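## Task

Take tube B (blue cap), which sits in rack RK at position B4, and seat it fully down in bore D6 of mixer MX. Then mix it: press START on the mixer and keep the tube in that bore until the green lamp on top of the mixer switches off. Do not grip anyone else's tubes, and they must stay fully seated in their bores and wells. Every station must end up upright and level on the bench mat. Anything held in place only by the robot at the end does not count. Finish by opening the gripper and moving the arm away.

## Robot and tools

Robot: one seven-joint Kinova Gen3 arm carrying a Robotiq 2F-85 two-finger gripper. There is only this one arm, so every motion command holds a single pose. The fingers point along the gripper's +z axis and close along its y axis. end_effector_position is the point midway between the pads when closed; closed fingertips stick out about 19 mm past it (about 6 mm when fully open), and closing pushes the tips roughly 13 mm farther out, so keep that margin above surfaces.

Scene frame: origin on the table top under the arm's base, +z up, +y to the left when facing along +x. All positions are metres in this frame; orientations are quaternions written w, x, y, z. The reported hand position can be slightly off, more so at long reach.

Bench layout: rack RK is closest to the base. Behind it, left to right: mixer MX, magnet block MG, spectrophotometer SP, balance BAL, dry block DB. None is fastened, so they can be pushed or tipped. For any station, row A is the row nearest its front and column 1 is its leftmost column when viewed from the front. START sits on the mixer's slanted front face. A green lamp on top shows a run; if the shaking block is gripped or bumped, the run aborts and a red lamp lights, and START must be pressed again. Pressing START mid-run has no effect. Tubes must be pushed to the bottom of their bore.

The row (9 numbers, one list): x, y, z, qw, qx, qy, qz, position, speed. The first seven form an absolute target pose for the gripper in the scene frame, not an offset. position is the finger command: +1 fully open (85 mm), 0 about 41 mm, about -0.8 pads touching, -1 close until blocked (full grip, roughly 190-235 N per pad). speed sets finger rate: about 20 mm/s at -1, 85 at 0, 150 at +1. Both lie in [-1, 1]. A target more than 0.6 m from the last reported position along any gripper axis is refused. Each control step the commanded pose is trimmed to within 70 mm and 16 degrees of the measured pose; position wins over orientation if both cannot be met. Repeat the desired quaternion in every row rather than copying a drifted reading.

Tools:
- execute_actions(actions, pictures): actions is a list with zero or one item. Empty list: just report the state. {"rows": [...], "steps": n}: up to 15 rows, n at most 15 (default 15), each step 1/30 s; the last row repeats if rows run out. {"steps": n} with no rows: a wait of up to 300 steps counted from the previous result. pictures toggles camera images.
- move(target, speed): one row as target; the gripper follows a straight path there lasting 0.5 to 10 s, with speed in m/s from 0.002 to 0.5 (default 0.25; rotation capped at twice that in rad/s). Finger values are applied at the start. It does not avoid obstacles and can overshoot the speed, especially with a nearly straight arm.
- wait(seconds): 0 to 10 s, nothing new sent.
- zoom_image(camera, region): region [x0, y0, x1, y1] in pixels, at most 504 by 504; cameras cam_head_left, cam_head_right, cam_high, cam_low, cam_wrist (all 504x504).
- read_manual(section): licence texts only.
- finished_scene(scene): ends the current scene (pass its number) and reports success; irreversible. The next task arrives in its result.

Gripping: to grasp, command -1 and keep sending it. To release, send a value wider than the object. For a gentle grip, open first, then close to slightly under the object's width. Fingers stay put until the position number changes by 0.01 or more, but re-close toward the request if the object slips or is lost. position_measured_pct is about 50 - 50 x position (0 = fully open); stopping below about 90 means something is held or blocking, near 90 means the pads met.

Results: a state line with end_effector_position and end_effector_quat_wxyz, joint positions and joint torques (offset and noisy). "pose unreachable" means the clearance check altered or blocked the command; HELD marks steps where that happened. "Hand target" shows where the controller is currently driving. move adds a line giving how it ended (done, off_target, moving, held, fault), the limits applied (paced = pose clipped; held = some steps blocked, after which motion can jump fast) and distance to target. Large moves may arrive short; check and re-command. The scene keeps running between calls.

Avoid: knocking anything off the table, tipping stations, fast contacts or pressing far past a contact (harder hits), gripping other tubes or the shaker block, drops and slips. Joint load limits: 48.6 N m for the first four joints, 30.6 N m for the wrist three, held weight included; reaching one causes a TORQUE FAULT and a 10 s stop. Holding loads heats motors: MOTOR HOT warns from 60 °C, and at 75 °C an OVER-TEMPERATURE FAULT lets the arm sag. Loose objects may occasionally get a small push from outside.

Each tool is called as a command line: name --argument value for each argument, lists and objects as JSON in quotes; but a table of rows of numbers goes row by row, as --pt "numbers of a row", without its own name.

## Session

execute_actions --actions '[]'

Scene clock: 0.00 s of 9600.00 s.
end_effector_position=(+0.0844, -0.3862, +0.2402) position_measured_pct=0.0 end_effector_quat_wxyz=(+0.246, -0.186, +0.863, +0.401)
Joint positions: [ 1.788  1.076 -0.515  1.089 -0.06   1.893  3.289]
Joint velocities: [ 0.     0.    -0.    -0.001  0.     0.     0.   ]
Joint torques (N m, as the joint torque sensors report them, + toward a larger angle): no reading
Hand target: +0.084, -0.386, +0.240; +0.246, -0.186, +0.863, +0.401

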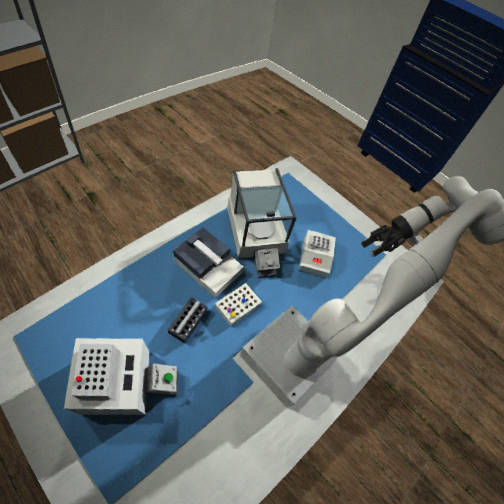

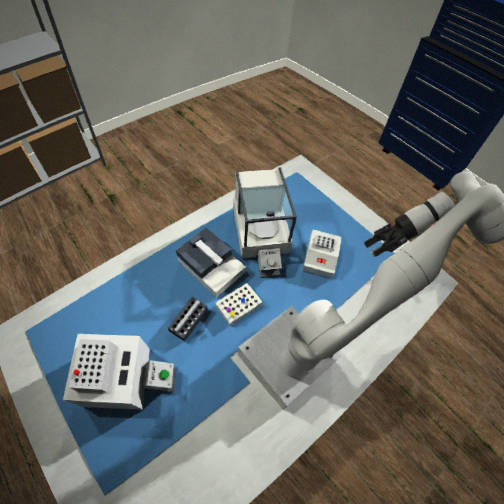

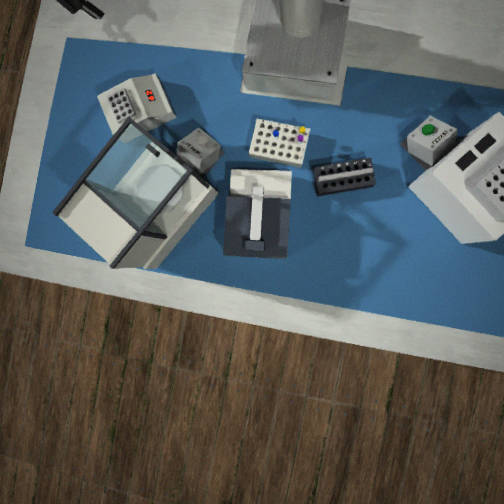

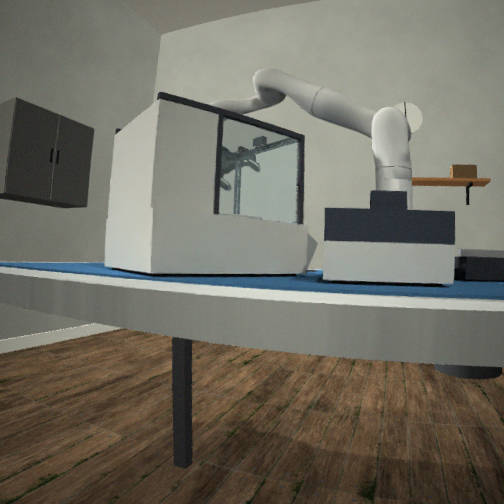

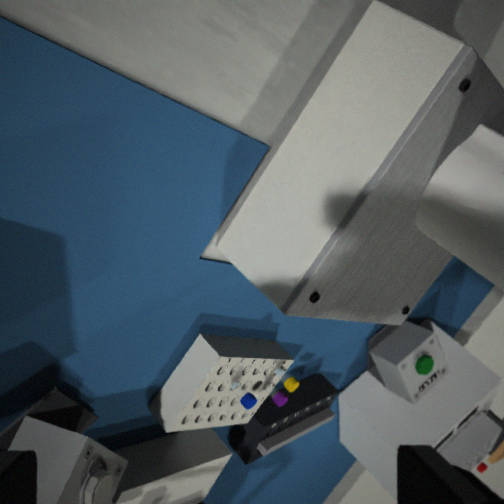

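move --target '[0.25, 0.0, 0.32, 0, 1, 0, 0, 1, 0]' --speed 0.2

Scene clock: 12.10 s of 9600.00 s.
end_effector_position=(+0.2512, -0.0000, +0.3204) position_measured_pct=0.0 end_effector_quat_wxyz=(-0.000, +1.000, +0.001, +0.002)
Joint positions: [ 1.562  0.243 -1.836  2.123  0.274  1.098  4.273]
Joint velocities: [ 0.009  0.001 -0.01   0.004  0.003 -0.002 -0.003]
Joint torques (N m, as the joint torque sensors report them, + toward a larger angle): [ 0.52 -1.68 -1.51 -7.87 -0.2  -0.37 -0.22]
Hand target: +0.251, -0.000, +0.320; -0.000, +1.000, +0.001, +0.002
Off the commanded pose: 0.001 m, 0 deg.
move: done

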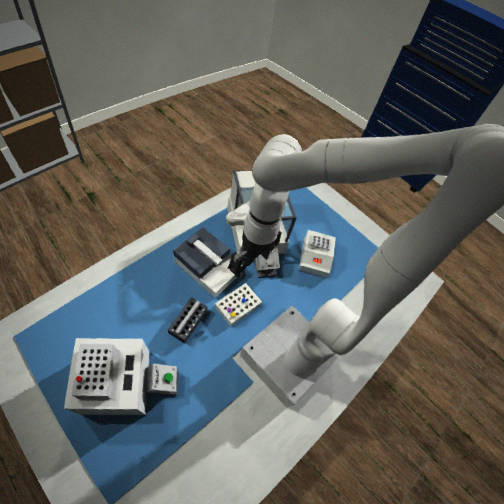

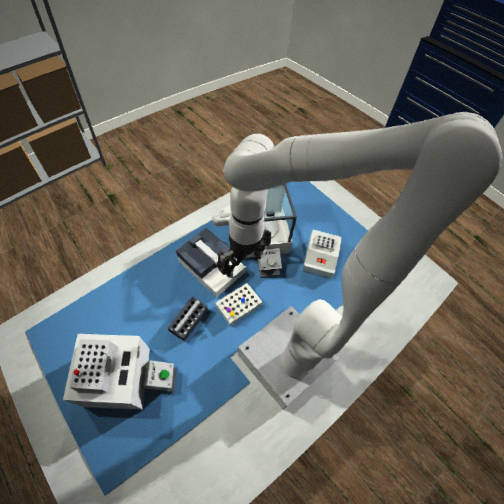

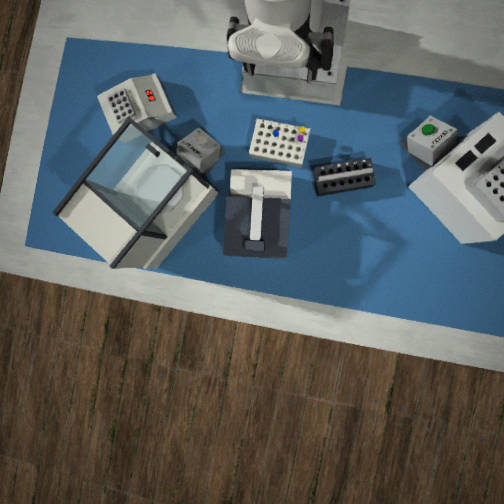

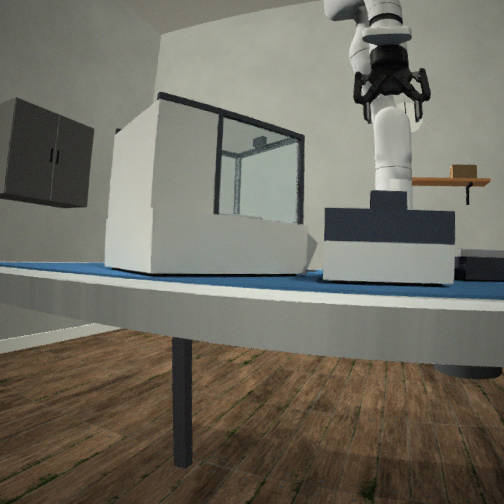

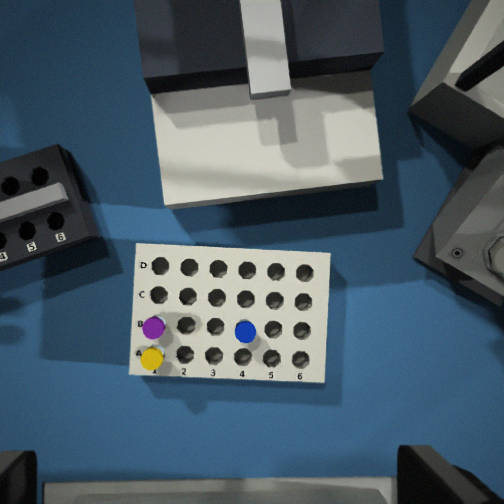

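move --target '[0.256, 0.004, 0.16, 0, 1, 0, 0, 0.2, 0]' --speed 0.15

Scene clock: 17.30 s of 9600.00 s.
end_effector_position=(+0.2561, +0.0042, +0.1604) position_measured_pct=40.1 end_effector_quat_wxyz=(-0.002, +1.000, -0.000, +0.000)
Joint positions: [ 0.696  0.528 -1.032  2.406  0.844  0.625  3.67 ]
Joint velocities: [-0.023  0.004  0.002  0.002  0.011  0.    -0.016]
Joint torques (N m, as the joint torque sensors report them, + toward a larger angle): [-0.24 -9.61 -2.18 -3.19  0.07 -0.35 -0.02]
Hand target: +0.256, +0.005, +0.160; -0.002, +1.000, +0.001, +0.000
Off the commanded pose: 0.000 m, 0 deg.
move: done

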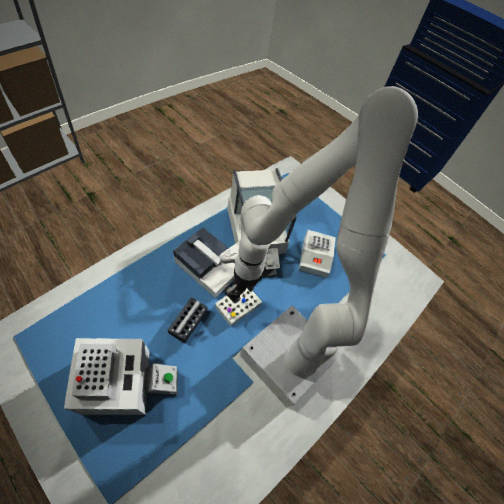

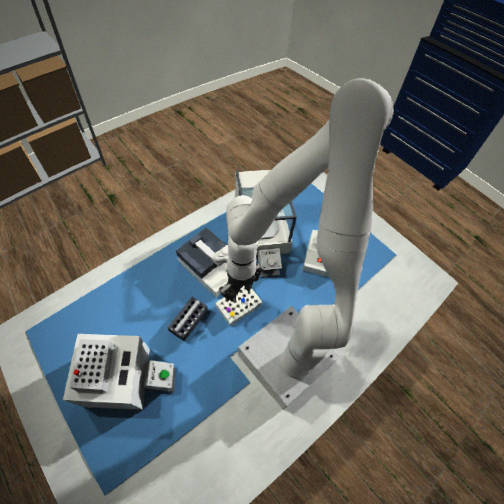

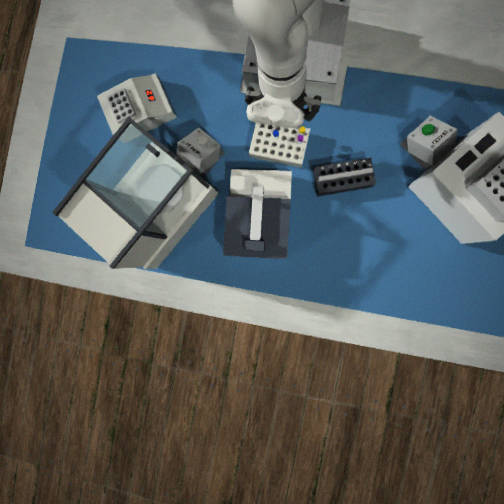

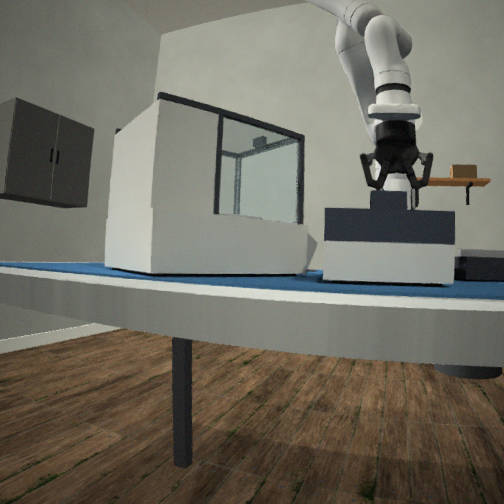

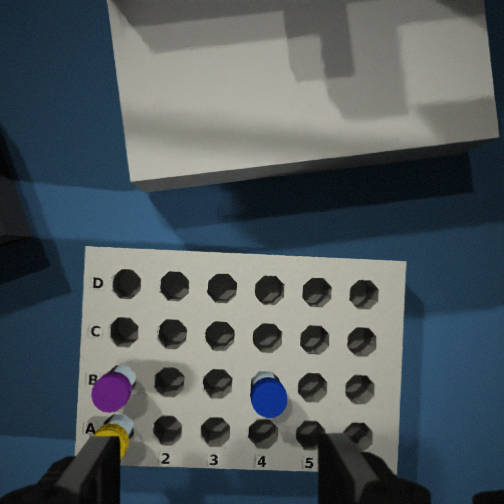

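move --target '[0.256, -0.014, 0.11, 0, 1, 0, 0, 0.2, 0]' --speed 0.1

Scene clock: 27.57 s of 9600.00 s.
end_effector_position=(+0.2560, -0.0140, +0.1102) position_measured_pct=40.1 end_effector_quat_wxyz=(-0.000, +1.000, -0.000, -0.000)
Joint positions: [ 0.588  0.656 -0.821  2.455  1.188  0.51   3.423]
Joint velocities: [-0.013  0.004  0.009  0.007  0.027 -0.006 -0.028]
Joint torques (N m, as the joint torque sensors report them, + toward a larger angle): [ -0.11 -11.38  -1.7   -1.44  -0.31  -0.23   0.52]
Hand target: +0.256, -0.014, +0.110; -0.000, +1.000, +0.000, -0.000
Off the commanded pose: 0.000 m, 0 deg.
move: done

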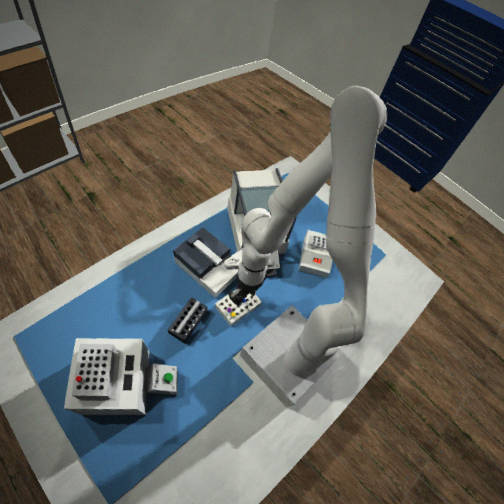

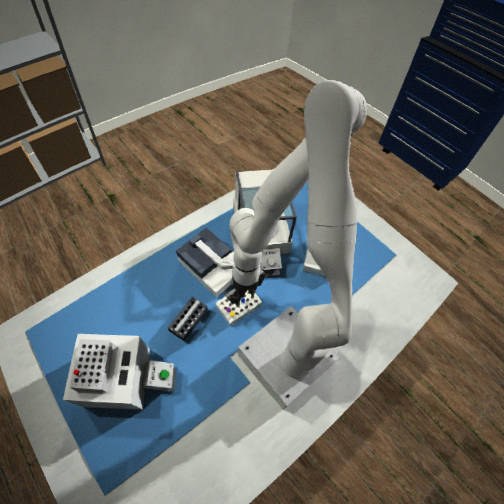

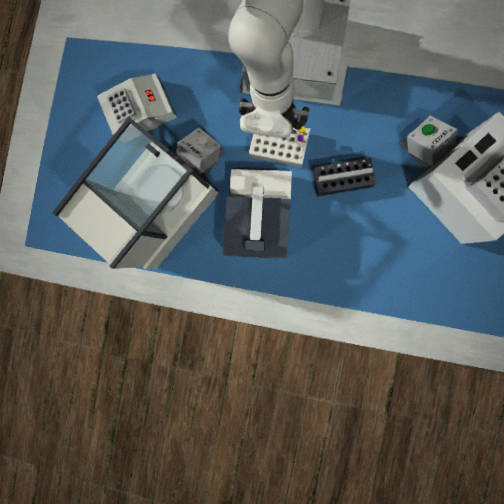

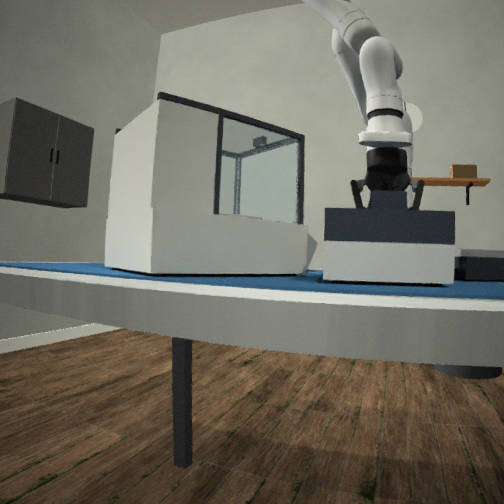

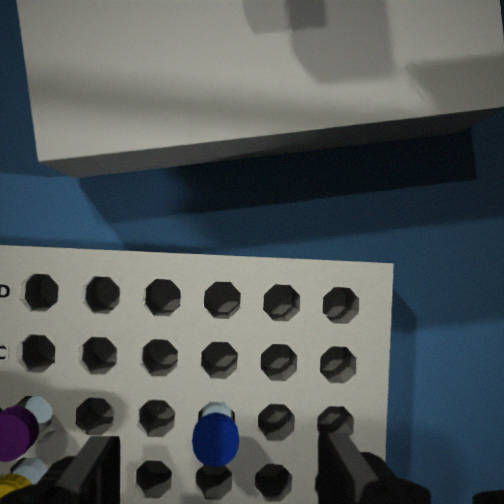

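move --target '[0.262, -0.014, 0.096, 0, 1, 0, 0, 0.2, 0]' --speed 0.05

Scene clock: 41.53 s of 9600.00 s.
end_effector_position=(+0.2621, -0.0141, +0.0962) position_measured_pct=40.1 end_effector_quat_wxyz=(-0.000, +1.000, -0.000, +0.000)
Joint positions: [ 0.552  0.703 -0.775  2.445  1.283  0.5    3.345]
Joint velocities: [-0.007  0.006  0.004  0.001  0.014 -0.002 -0.014]
Joint torques (N m, as the joint torque sensors report them, + toward a larger angle): [ -0.64 -11.92  -2.32  -1.43   0.13   0.05   0.33]
Hand target: +0.262, -0.014, +0.096; -0.000, +1.000, +0.000, -0.000
Off the commanded pose: 0.000 m, 0 deg.
move: done

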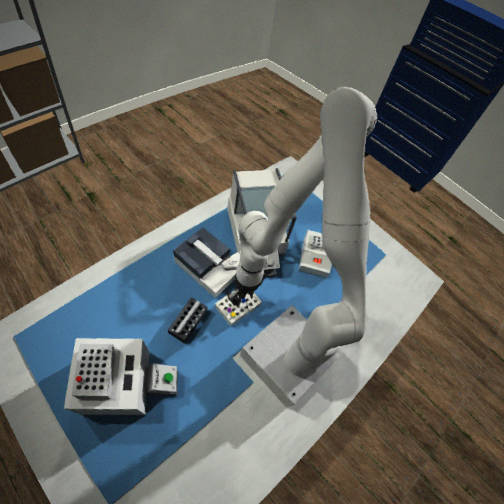

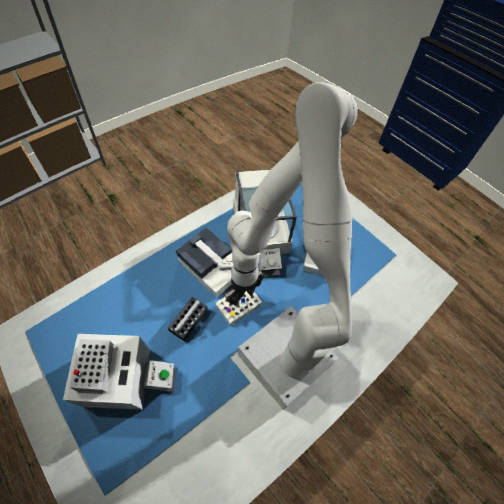

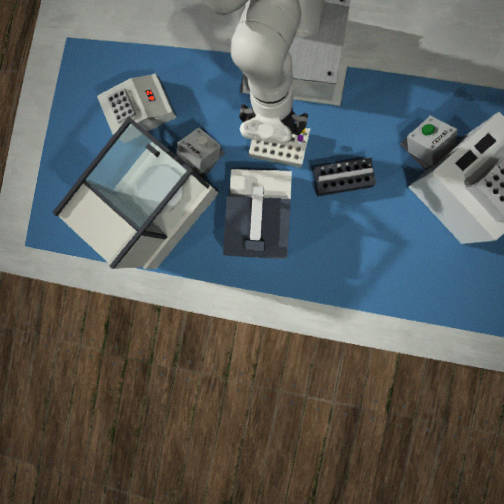

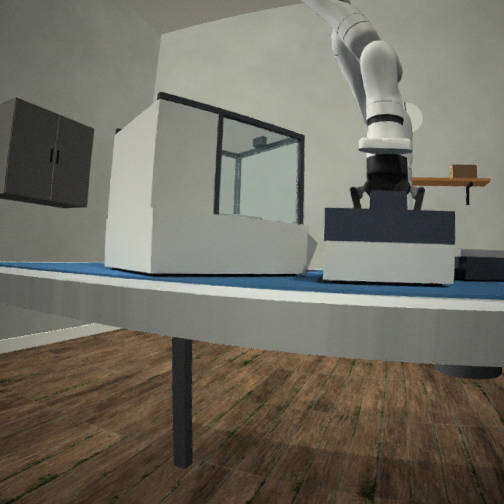

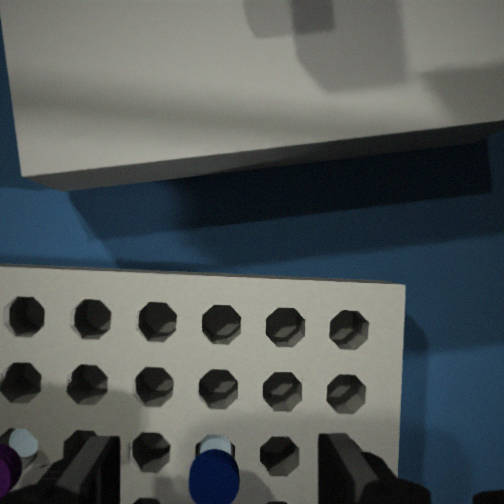

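move --target '[0.263, -0.014, 0.093, 0, 1, 0, 0, 0.2, 0]' --speed 0.03

move --target '[0.263, -0.014, 0.093, 0, 1, 0, 0, -1, -0.5]' --speed 0.03

Scene clock: 45.37 s of 9600.00 s.
end_effector_position=(+0.2630, -0.0140, +0.0931) position_measured_pct=40.1 end_effector_quat_wxyz=(+0.000, +1.000, -0.000, +0.000)
Joint positions: [ 0.545  0.713 -0.765  2.443  1.304  0.498  3.326]
Joint velocities: [-0.002  0.002  0.002  0.001  0.004 -0.    -0.004]
Joint torques (N m, as the joint torque sensors report them, + toward a larger angle): [ -0.01 -11.53  -2.24  -1.39  -0.18   0.05   0.56]
Hand target: +0.263, -0.014, +0.093; -0.000, +1.000, -0.000, -0.000
Off the commanded pose: 0.000 m, 0 deg.
move: done

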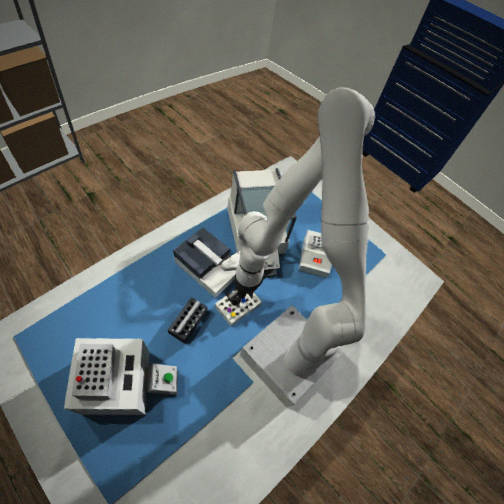

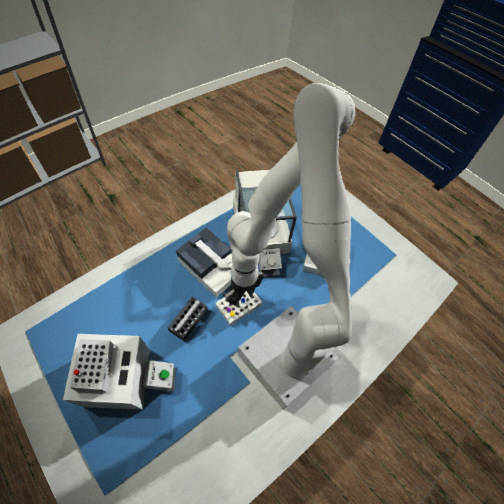

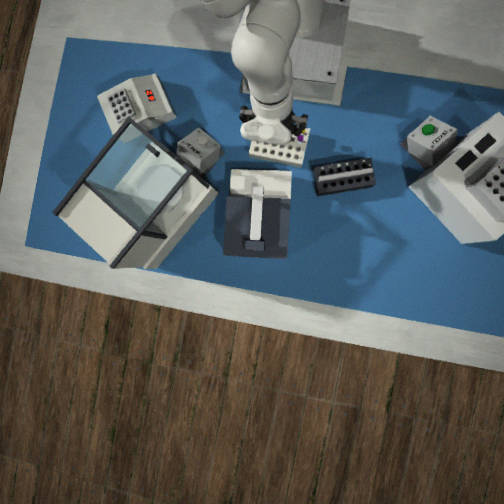

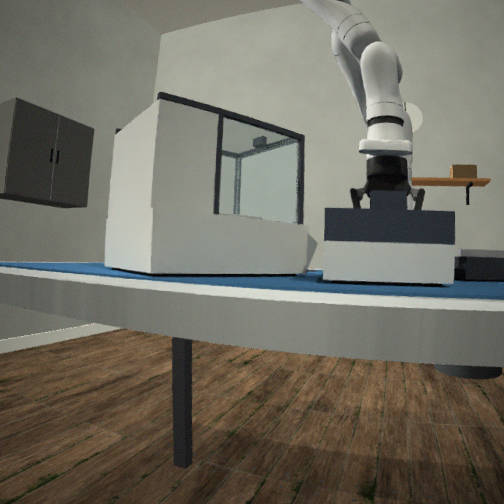

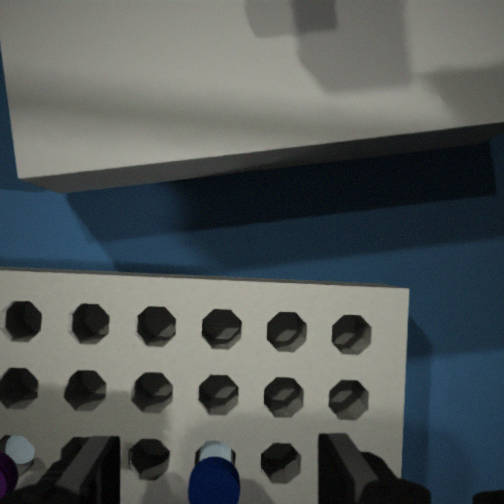

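Scene clock: 46.57 s of 9600.00 s.
end_effector_position=(+0.2631, -0.0142, +0.0932) position_measured_pct=86.1 end_effector_quat_wxyz=(+0.000, +1.000, +0.000, +0.000)
Joint positions: [ 0.545  0.713 -0.766  2.444  1.305  0.498  3.326]
Joint velocities: [ 0.    -0.    -0.001  0.    -0.     0.    -0.003]
Joint torques (N m, as the joint torque sensors report them, + toward a larger angle): [ -0.34 -11.68  -1.92  -1.21   0.22  -0.28   0.1 ]
Hand target: +0.263, -0.014, +0.093; -0.000, +1.000, -0.000, -0.000
Off the commanded pose: 0.000 m, 0 deg.
move: done

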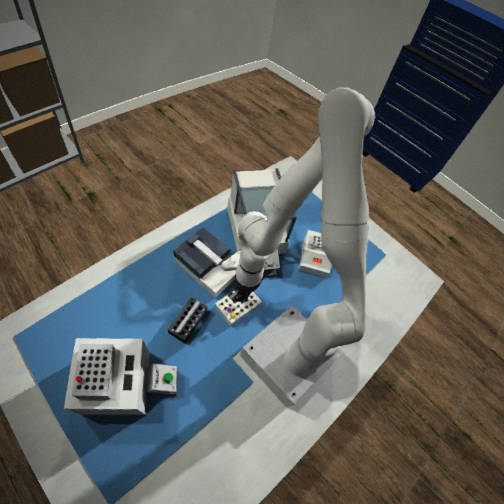

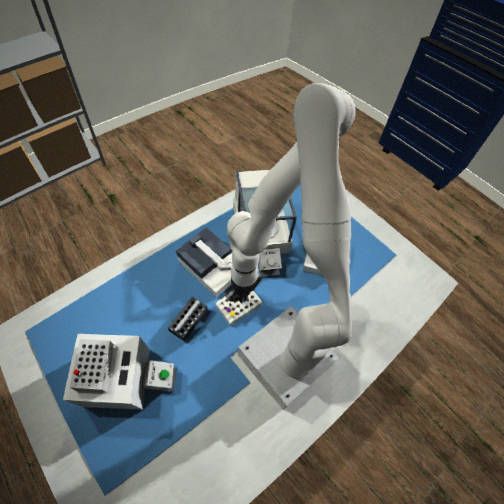

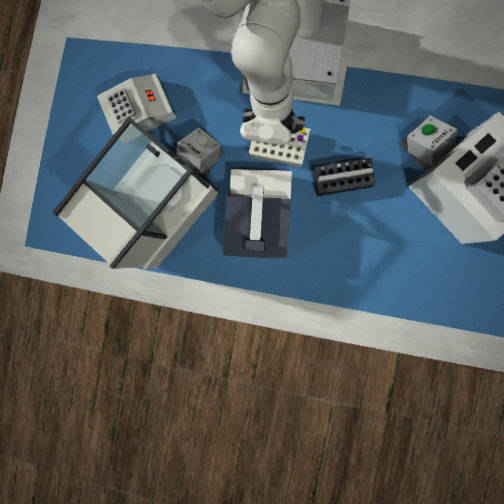

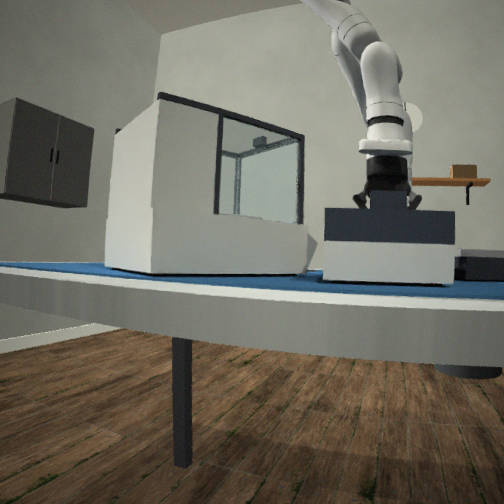

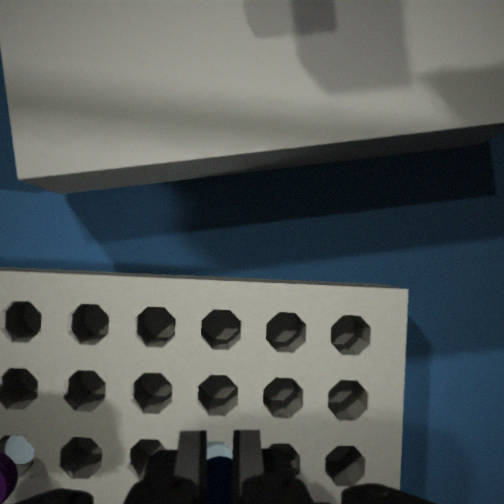

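move --target '[0.263, -0.014, 0.093, 0, 1, 0, 0, 0.2, 0]' --speed 0.03

move --target '[0.263, -0.014, 0.083, 0, 1, 0, 0, 0.2, 0]' --speed 0.02

Scene clock: 52.93 s of 9600.00 s.
end_effector_position=(+0.2630, -0.0140, +0.0930) position_measured_pct=40.1 end_effector_quat_wxyz=(-0.000, +1.000, -0.000, +0.000)
Joint positions: [ 0.545  0.713 -0.765  2.443  1.305  0.498  3.326]
Joint velocities: [ 0.     0.    -0.     0.    -0.    -0.    -0.001]
Joint torques (N m, as the joint torque sensors report them, + toward a larger angle): [ -0.17 -11.95  -2.01  -1.01   0.08  -0.31   0.2 ]
Hand target: +0.263, -0.014, +0.093; -0.000, +1.000, -0.000, +0.000
Off the commanded pose: 0.000 m, 0 deg.
move: done

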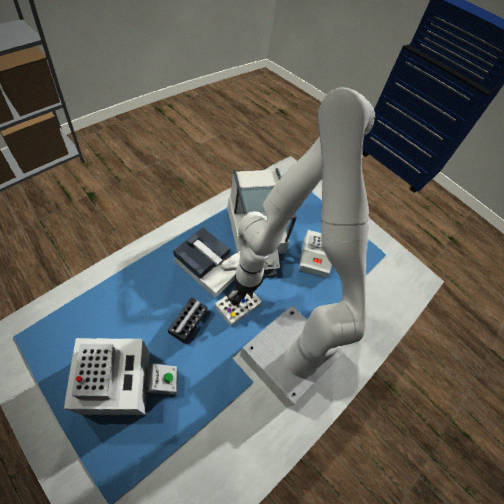

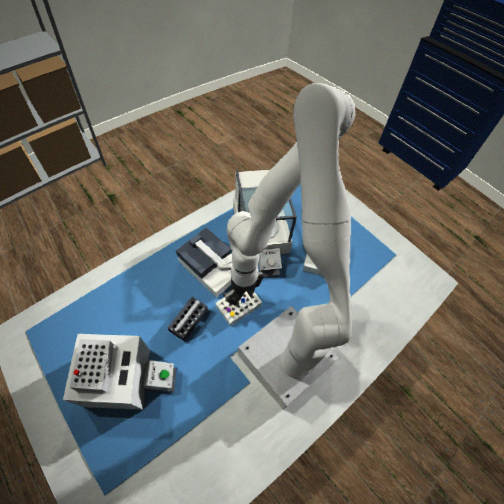

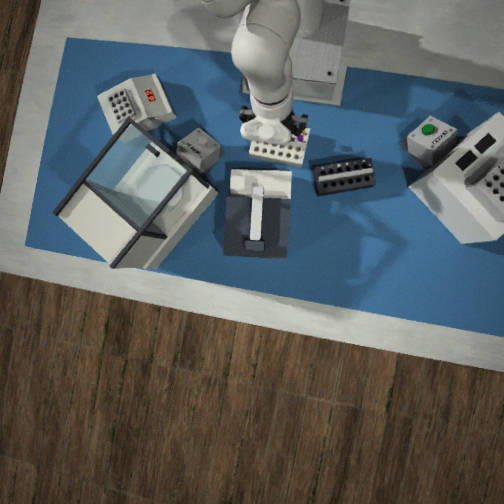

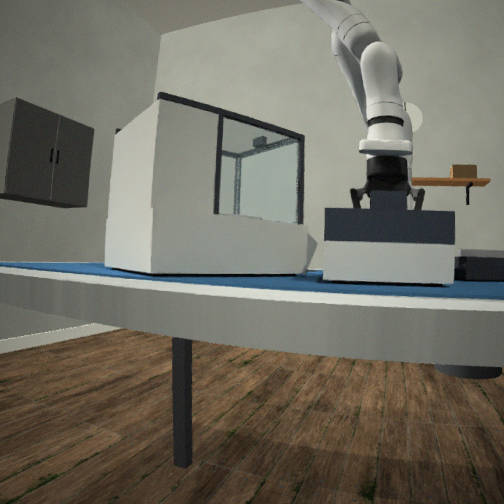

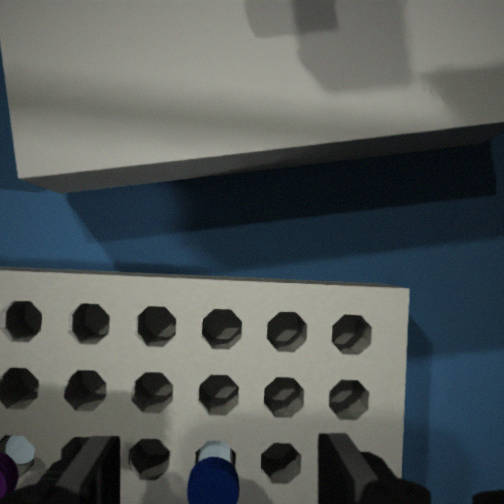

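Scene clock: 53.70 s of 9600.00 s.
end_effector_position=(+0.2631, -0.0141, +0.0832) position_measured_pct=40.1 end_effector_quat_wxyz=(-0.000, +1.000, -0.000, +0.000)
Joint positions: [ 0.525  0.745 -0.739  2.447  1.387  0.491  3.251]
Joint velocities: [-0.005  0.006  0.003  0.002  0.016 -0.001 -0.017]
Joint torques (N m, as the joint torque sensors report them, + toward a larger angle): [ -0.31 -12.25  -1.75  -0.83  -0.02   0.03  -0.01]
Hand target: +0.263, -0.014, +0.083; -0.000, +1.000, +0.000, -0.000
Off the commanded pose: 0.000 m, 0 deg.
move: done

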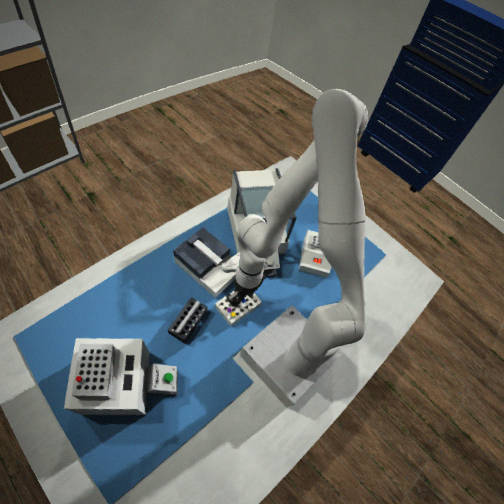

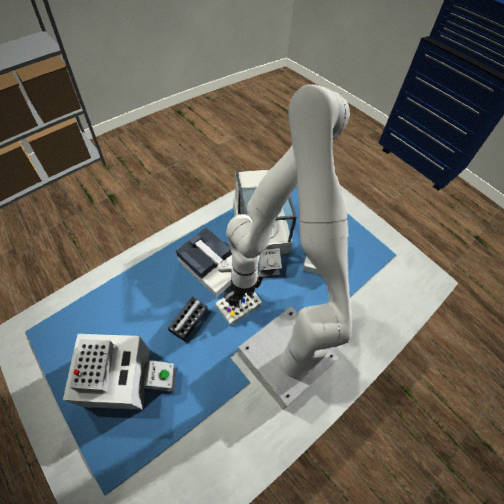

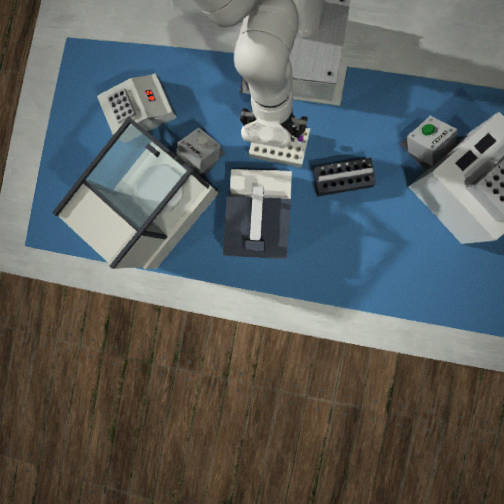

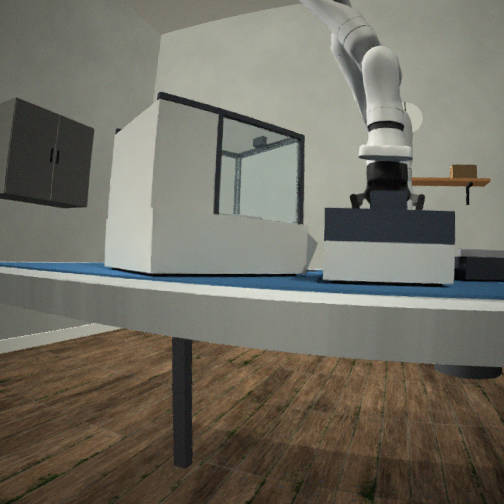

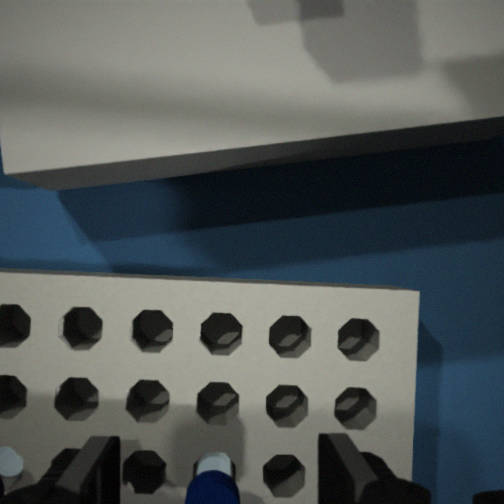

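move --target '[0.263, -0.014, 0.085, 0, 1, 0, 0, -1, -0.5]' --speed 0.02

Scene clock: 57.97 s of 9600.00 s.
end_effector_position=(+0.2631, -0.0137, +0.0851) position_measured_pct=84.1 end_effector_quat_wxyz=(-0.000, +1.000, +0.000, +0.000)
Joint positions: [ 0.528  0.738 -0.744  2.447  1.372  0.491  3.264]
Joint velocities: [-0.    -0.     0.001  0.     0.    -0.001  0.001]
Joint torques (N m, as the joint torque sensors report them, + toward a larger angle): [ -0.05 -11.66  -1.74  -0.4   -0.07  -0.2    0.24]
Hand target: +0.263, -0.014, +0.085; +0.000, +1.000, +0.000, +0.000
Off the commanded pose: 0.000 m, 0 deg.
move: done

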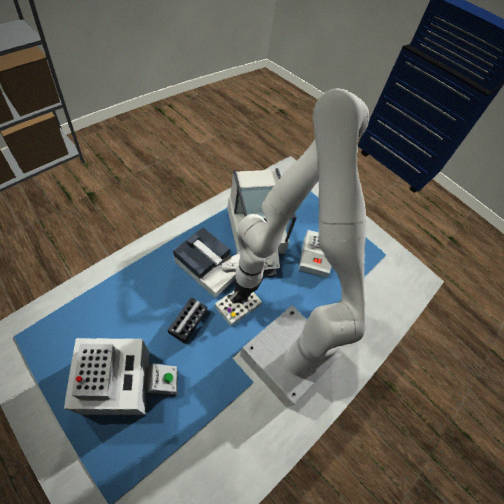

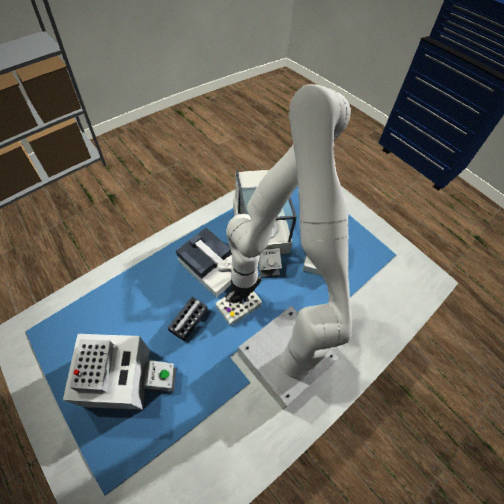

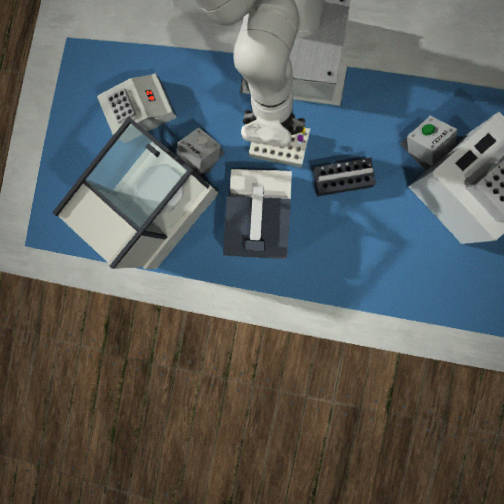

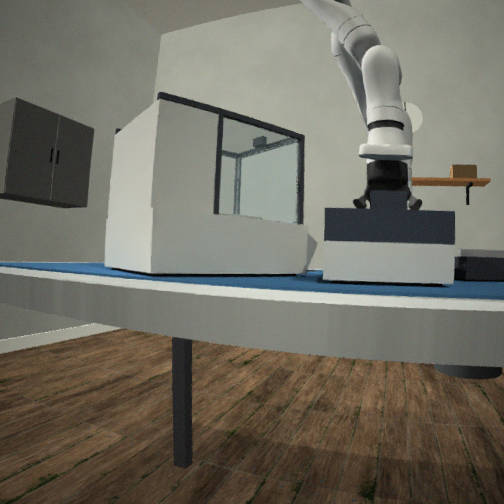

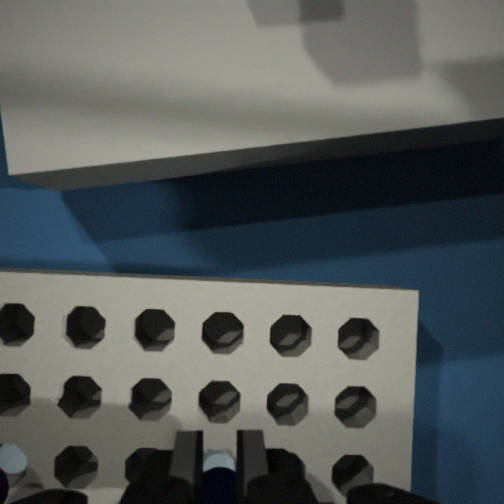

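move --target '[0.263, -0.014, 0.25, 0, 1, 0, 0, -1, -0.5]' --speed 0.08

Scene clock: 63.30 s of 9600.00 s.
end_effector_position=(+0.2632, -0.0145, +0.2497) position_measured_pct=84.1 end_effector_quat_wxyz=(+0.002, +1.000, +0.000, +0.000)
Joint positions: [ 1.08   0.312 -1.318  2.242  0.416  0.866  4.175]
Joint velocities: [ 0.016 -0.006 -0.003 -0.    -0.006  0.001  0.007]
Joint torques (N m, as the joint torque sensors report them, + toward a larger angle): [-0.23 -5.88 -1.54 -6.14 -0.16 -0.22  0.  ]
Hand target: +0.263, -0.015, +0.250; +0.002, +1.000, -0.000, +0.000
Off the commanded pose: 0.001 m, 0 deg.
move: done

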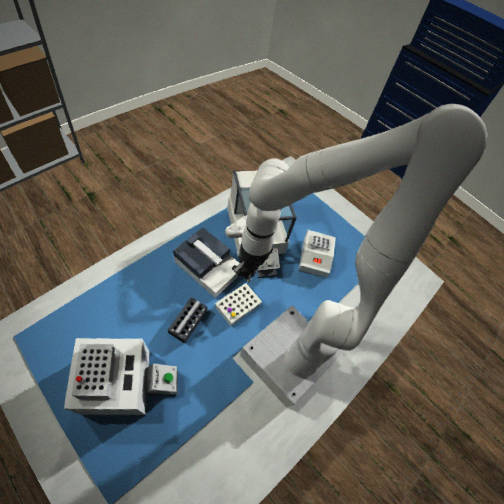

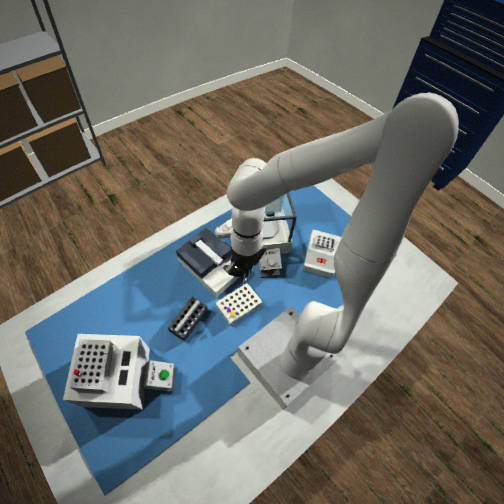

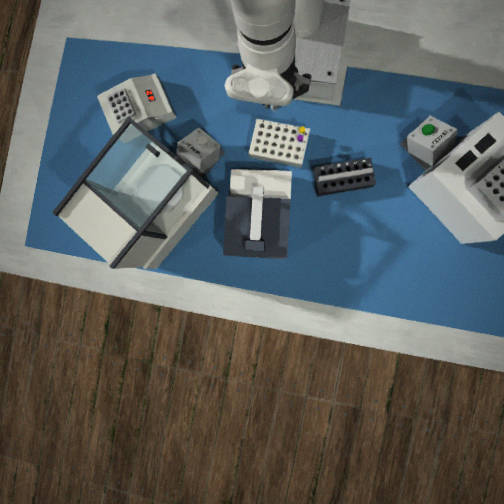

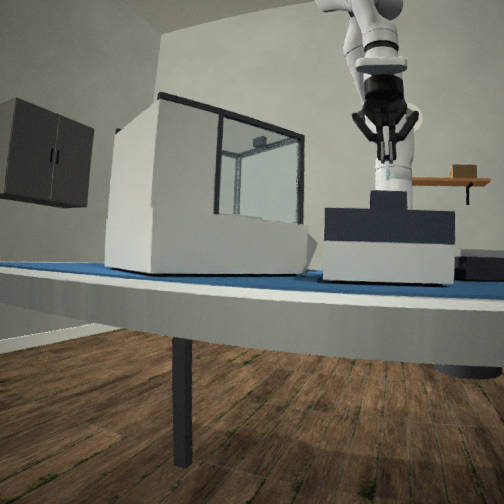

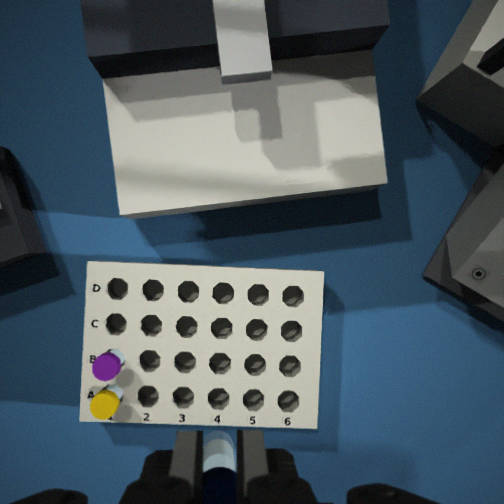

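move --target '[0.30, 0.48, 0.30, 0, 1, 0, 0, -1, -0.5]' --speed 0.2

Scene clock: 71.27 s of 9600.00 s.
end_effector_position=(+0.3002, +0.4807, +0.3006) position_measured_pct=84.1 end_effector_quat_wxyz=(-0.002, +1.000, -0.001, +0.000)
Joint positions: [-0.597  0.838 -0.955  1.142  0.658  1.462  3.236]
Joint velocities: [-0.007  0.005  0.    -0.005  0.001  0.003  0.002]
Joint torques (N m, as the joint torque sensors report them, + toward a larger angle): [  0.13 -20.91  -3.74  -7.23  -0.02   0.06  -0.13]
Hand target: +0.300, +0.481, +0.300; -0.002, +1.000, -0.001, +0.000
Off the commanded pose: 0.001 m, 0 deg.
move: done

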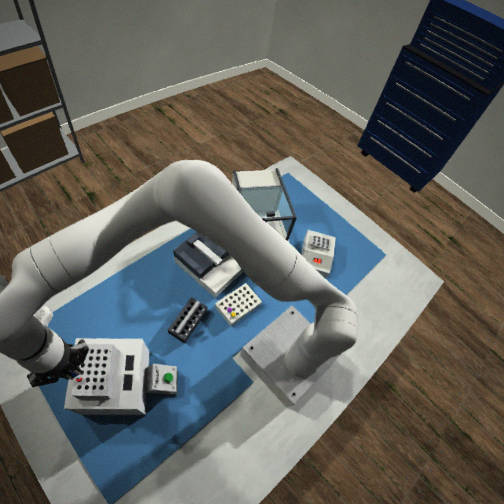

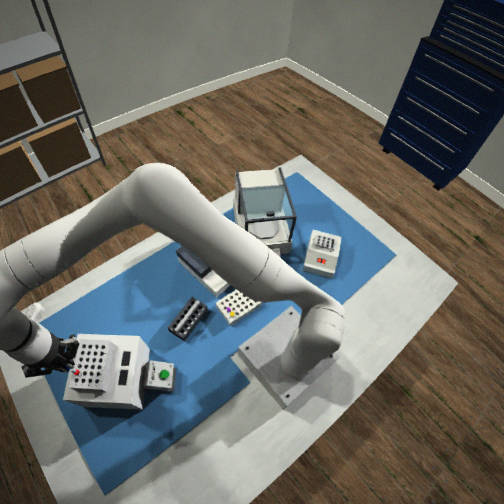

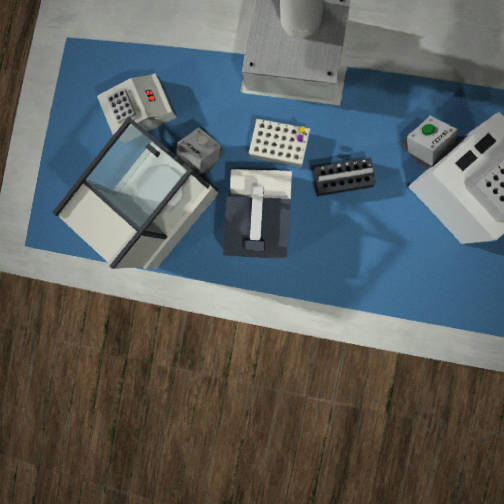

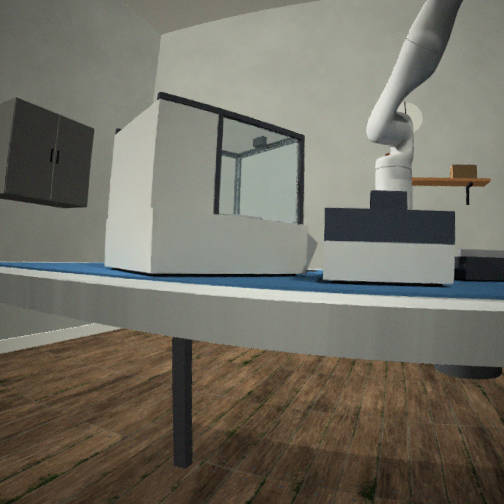

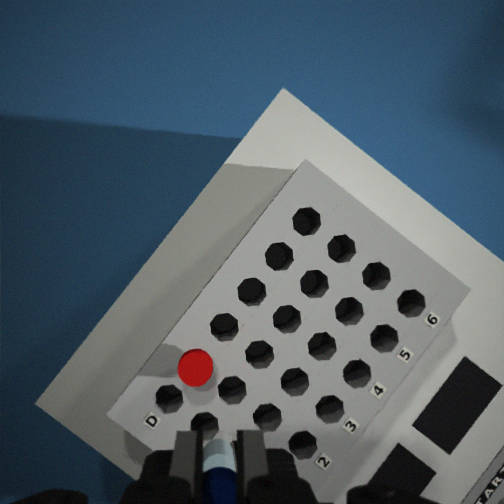

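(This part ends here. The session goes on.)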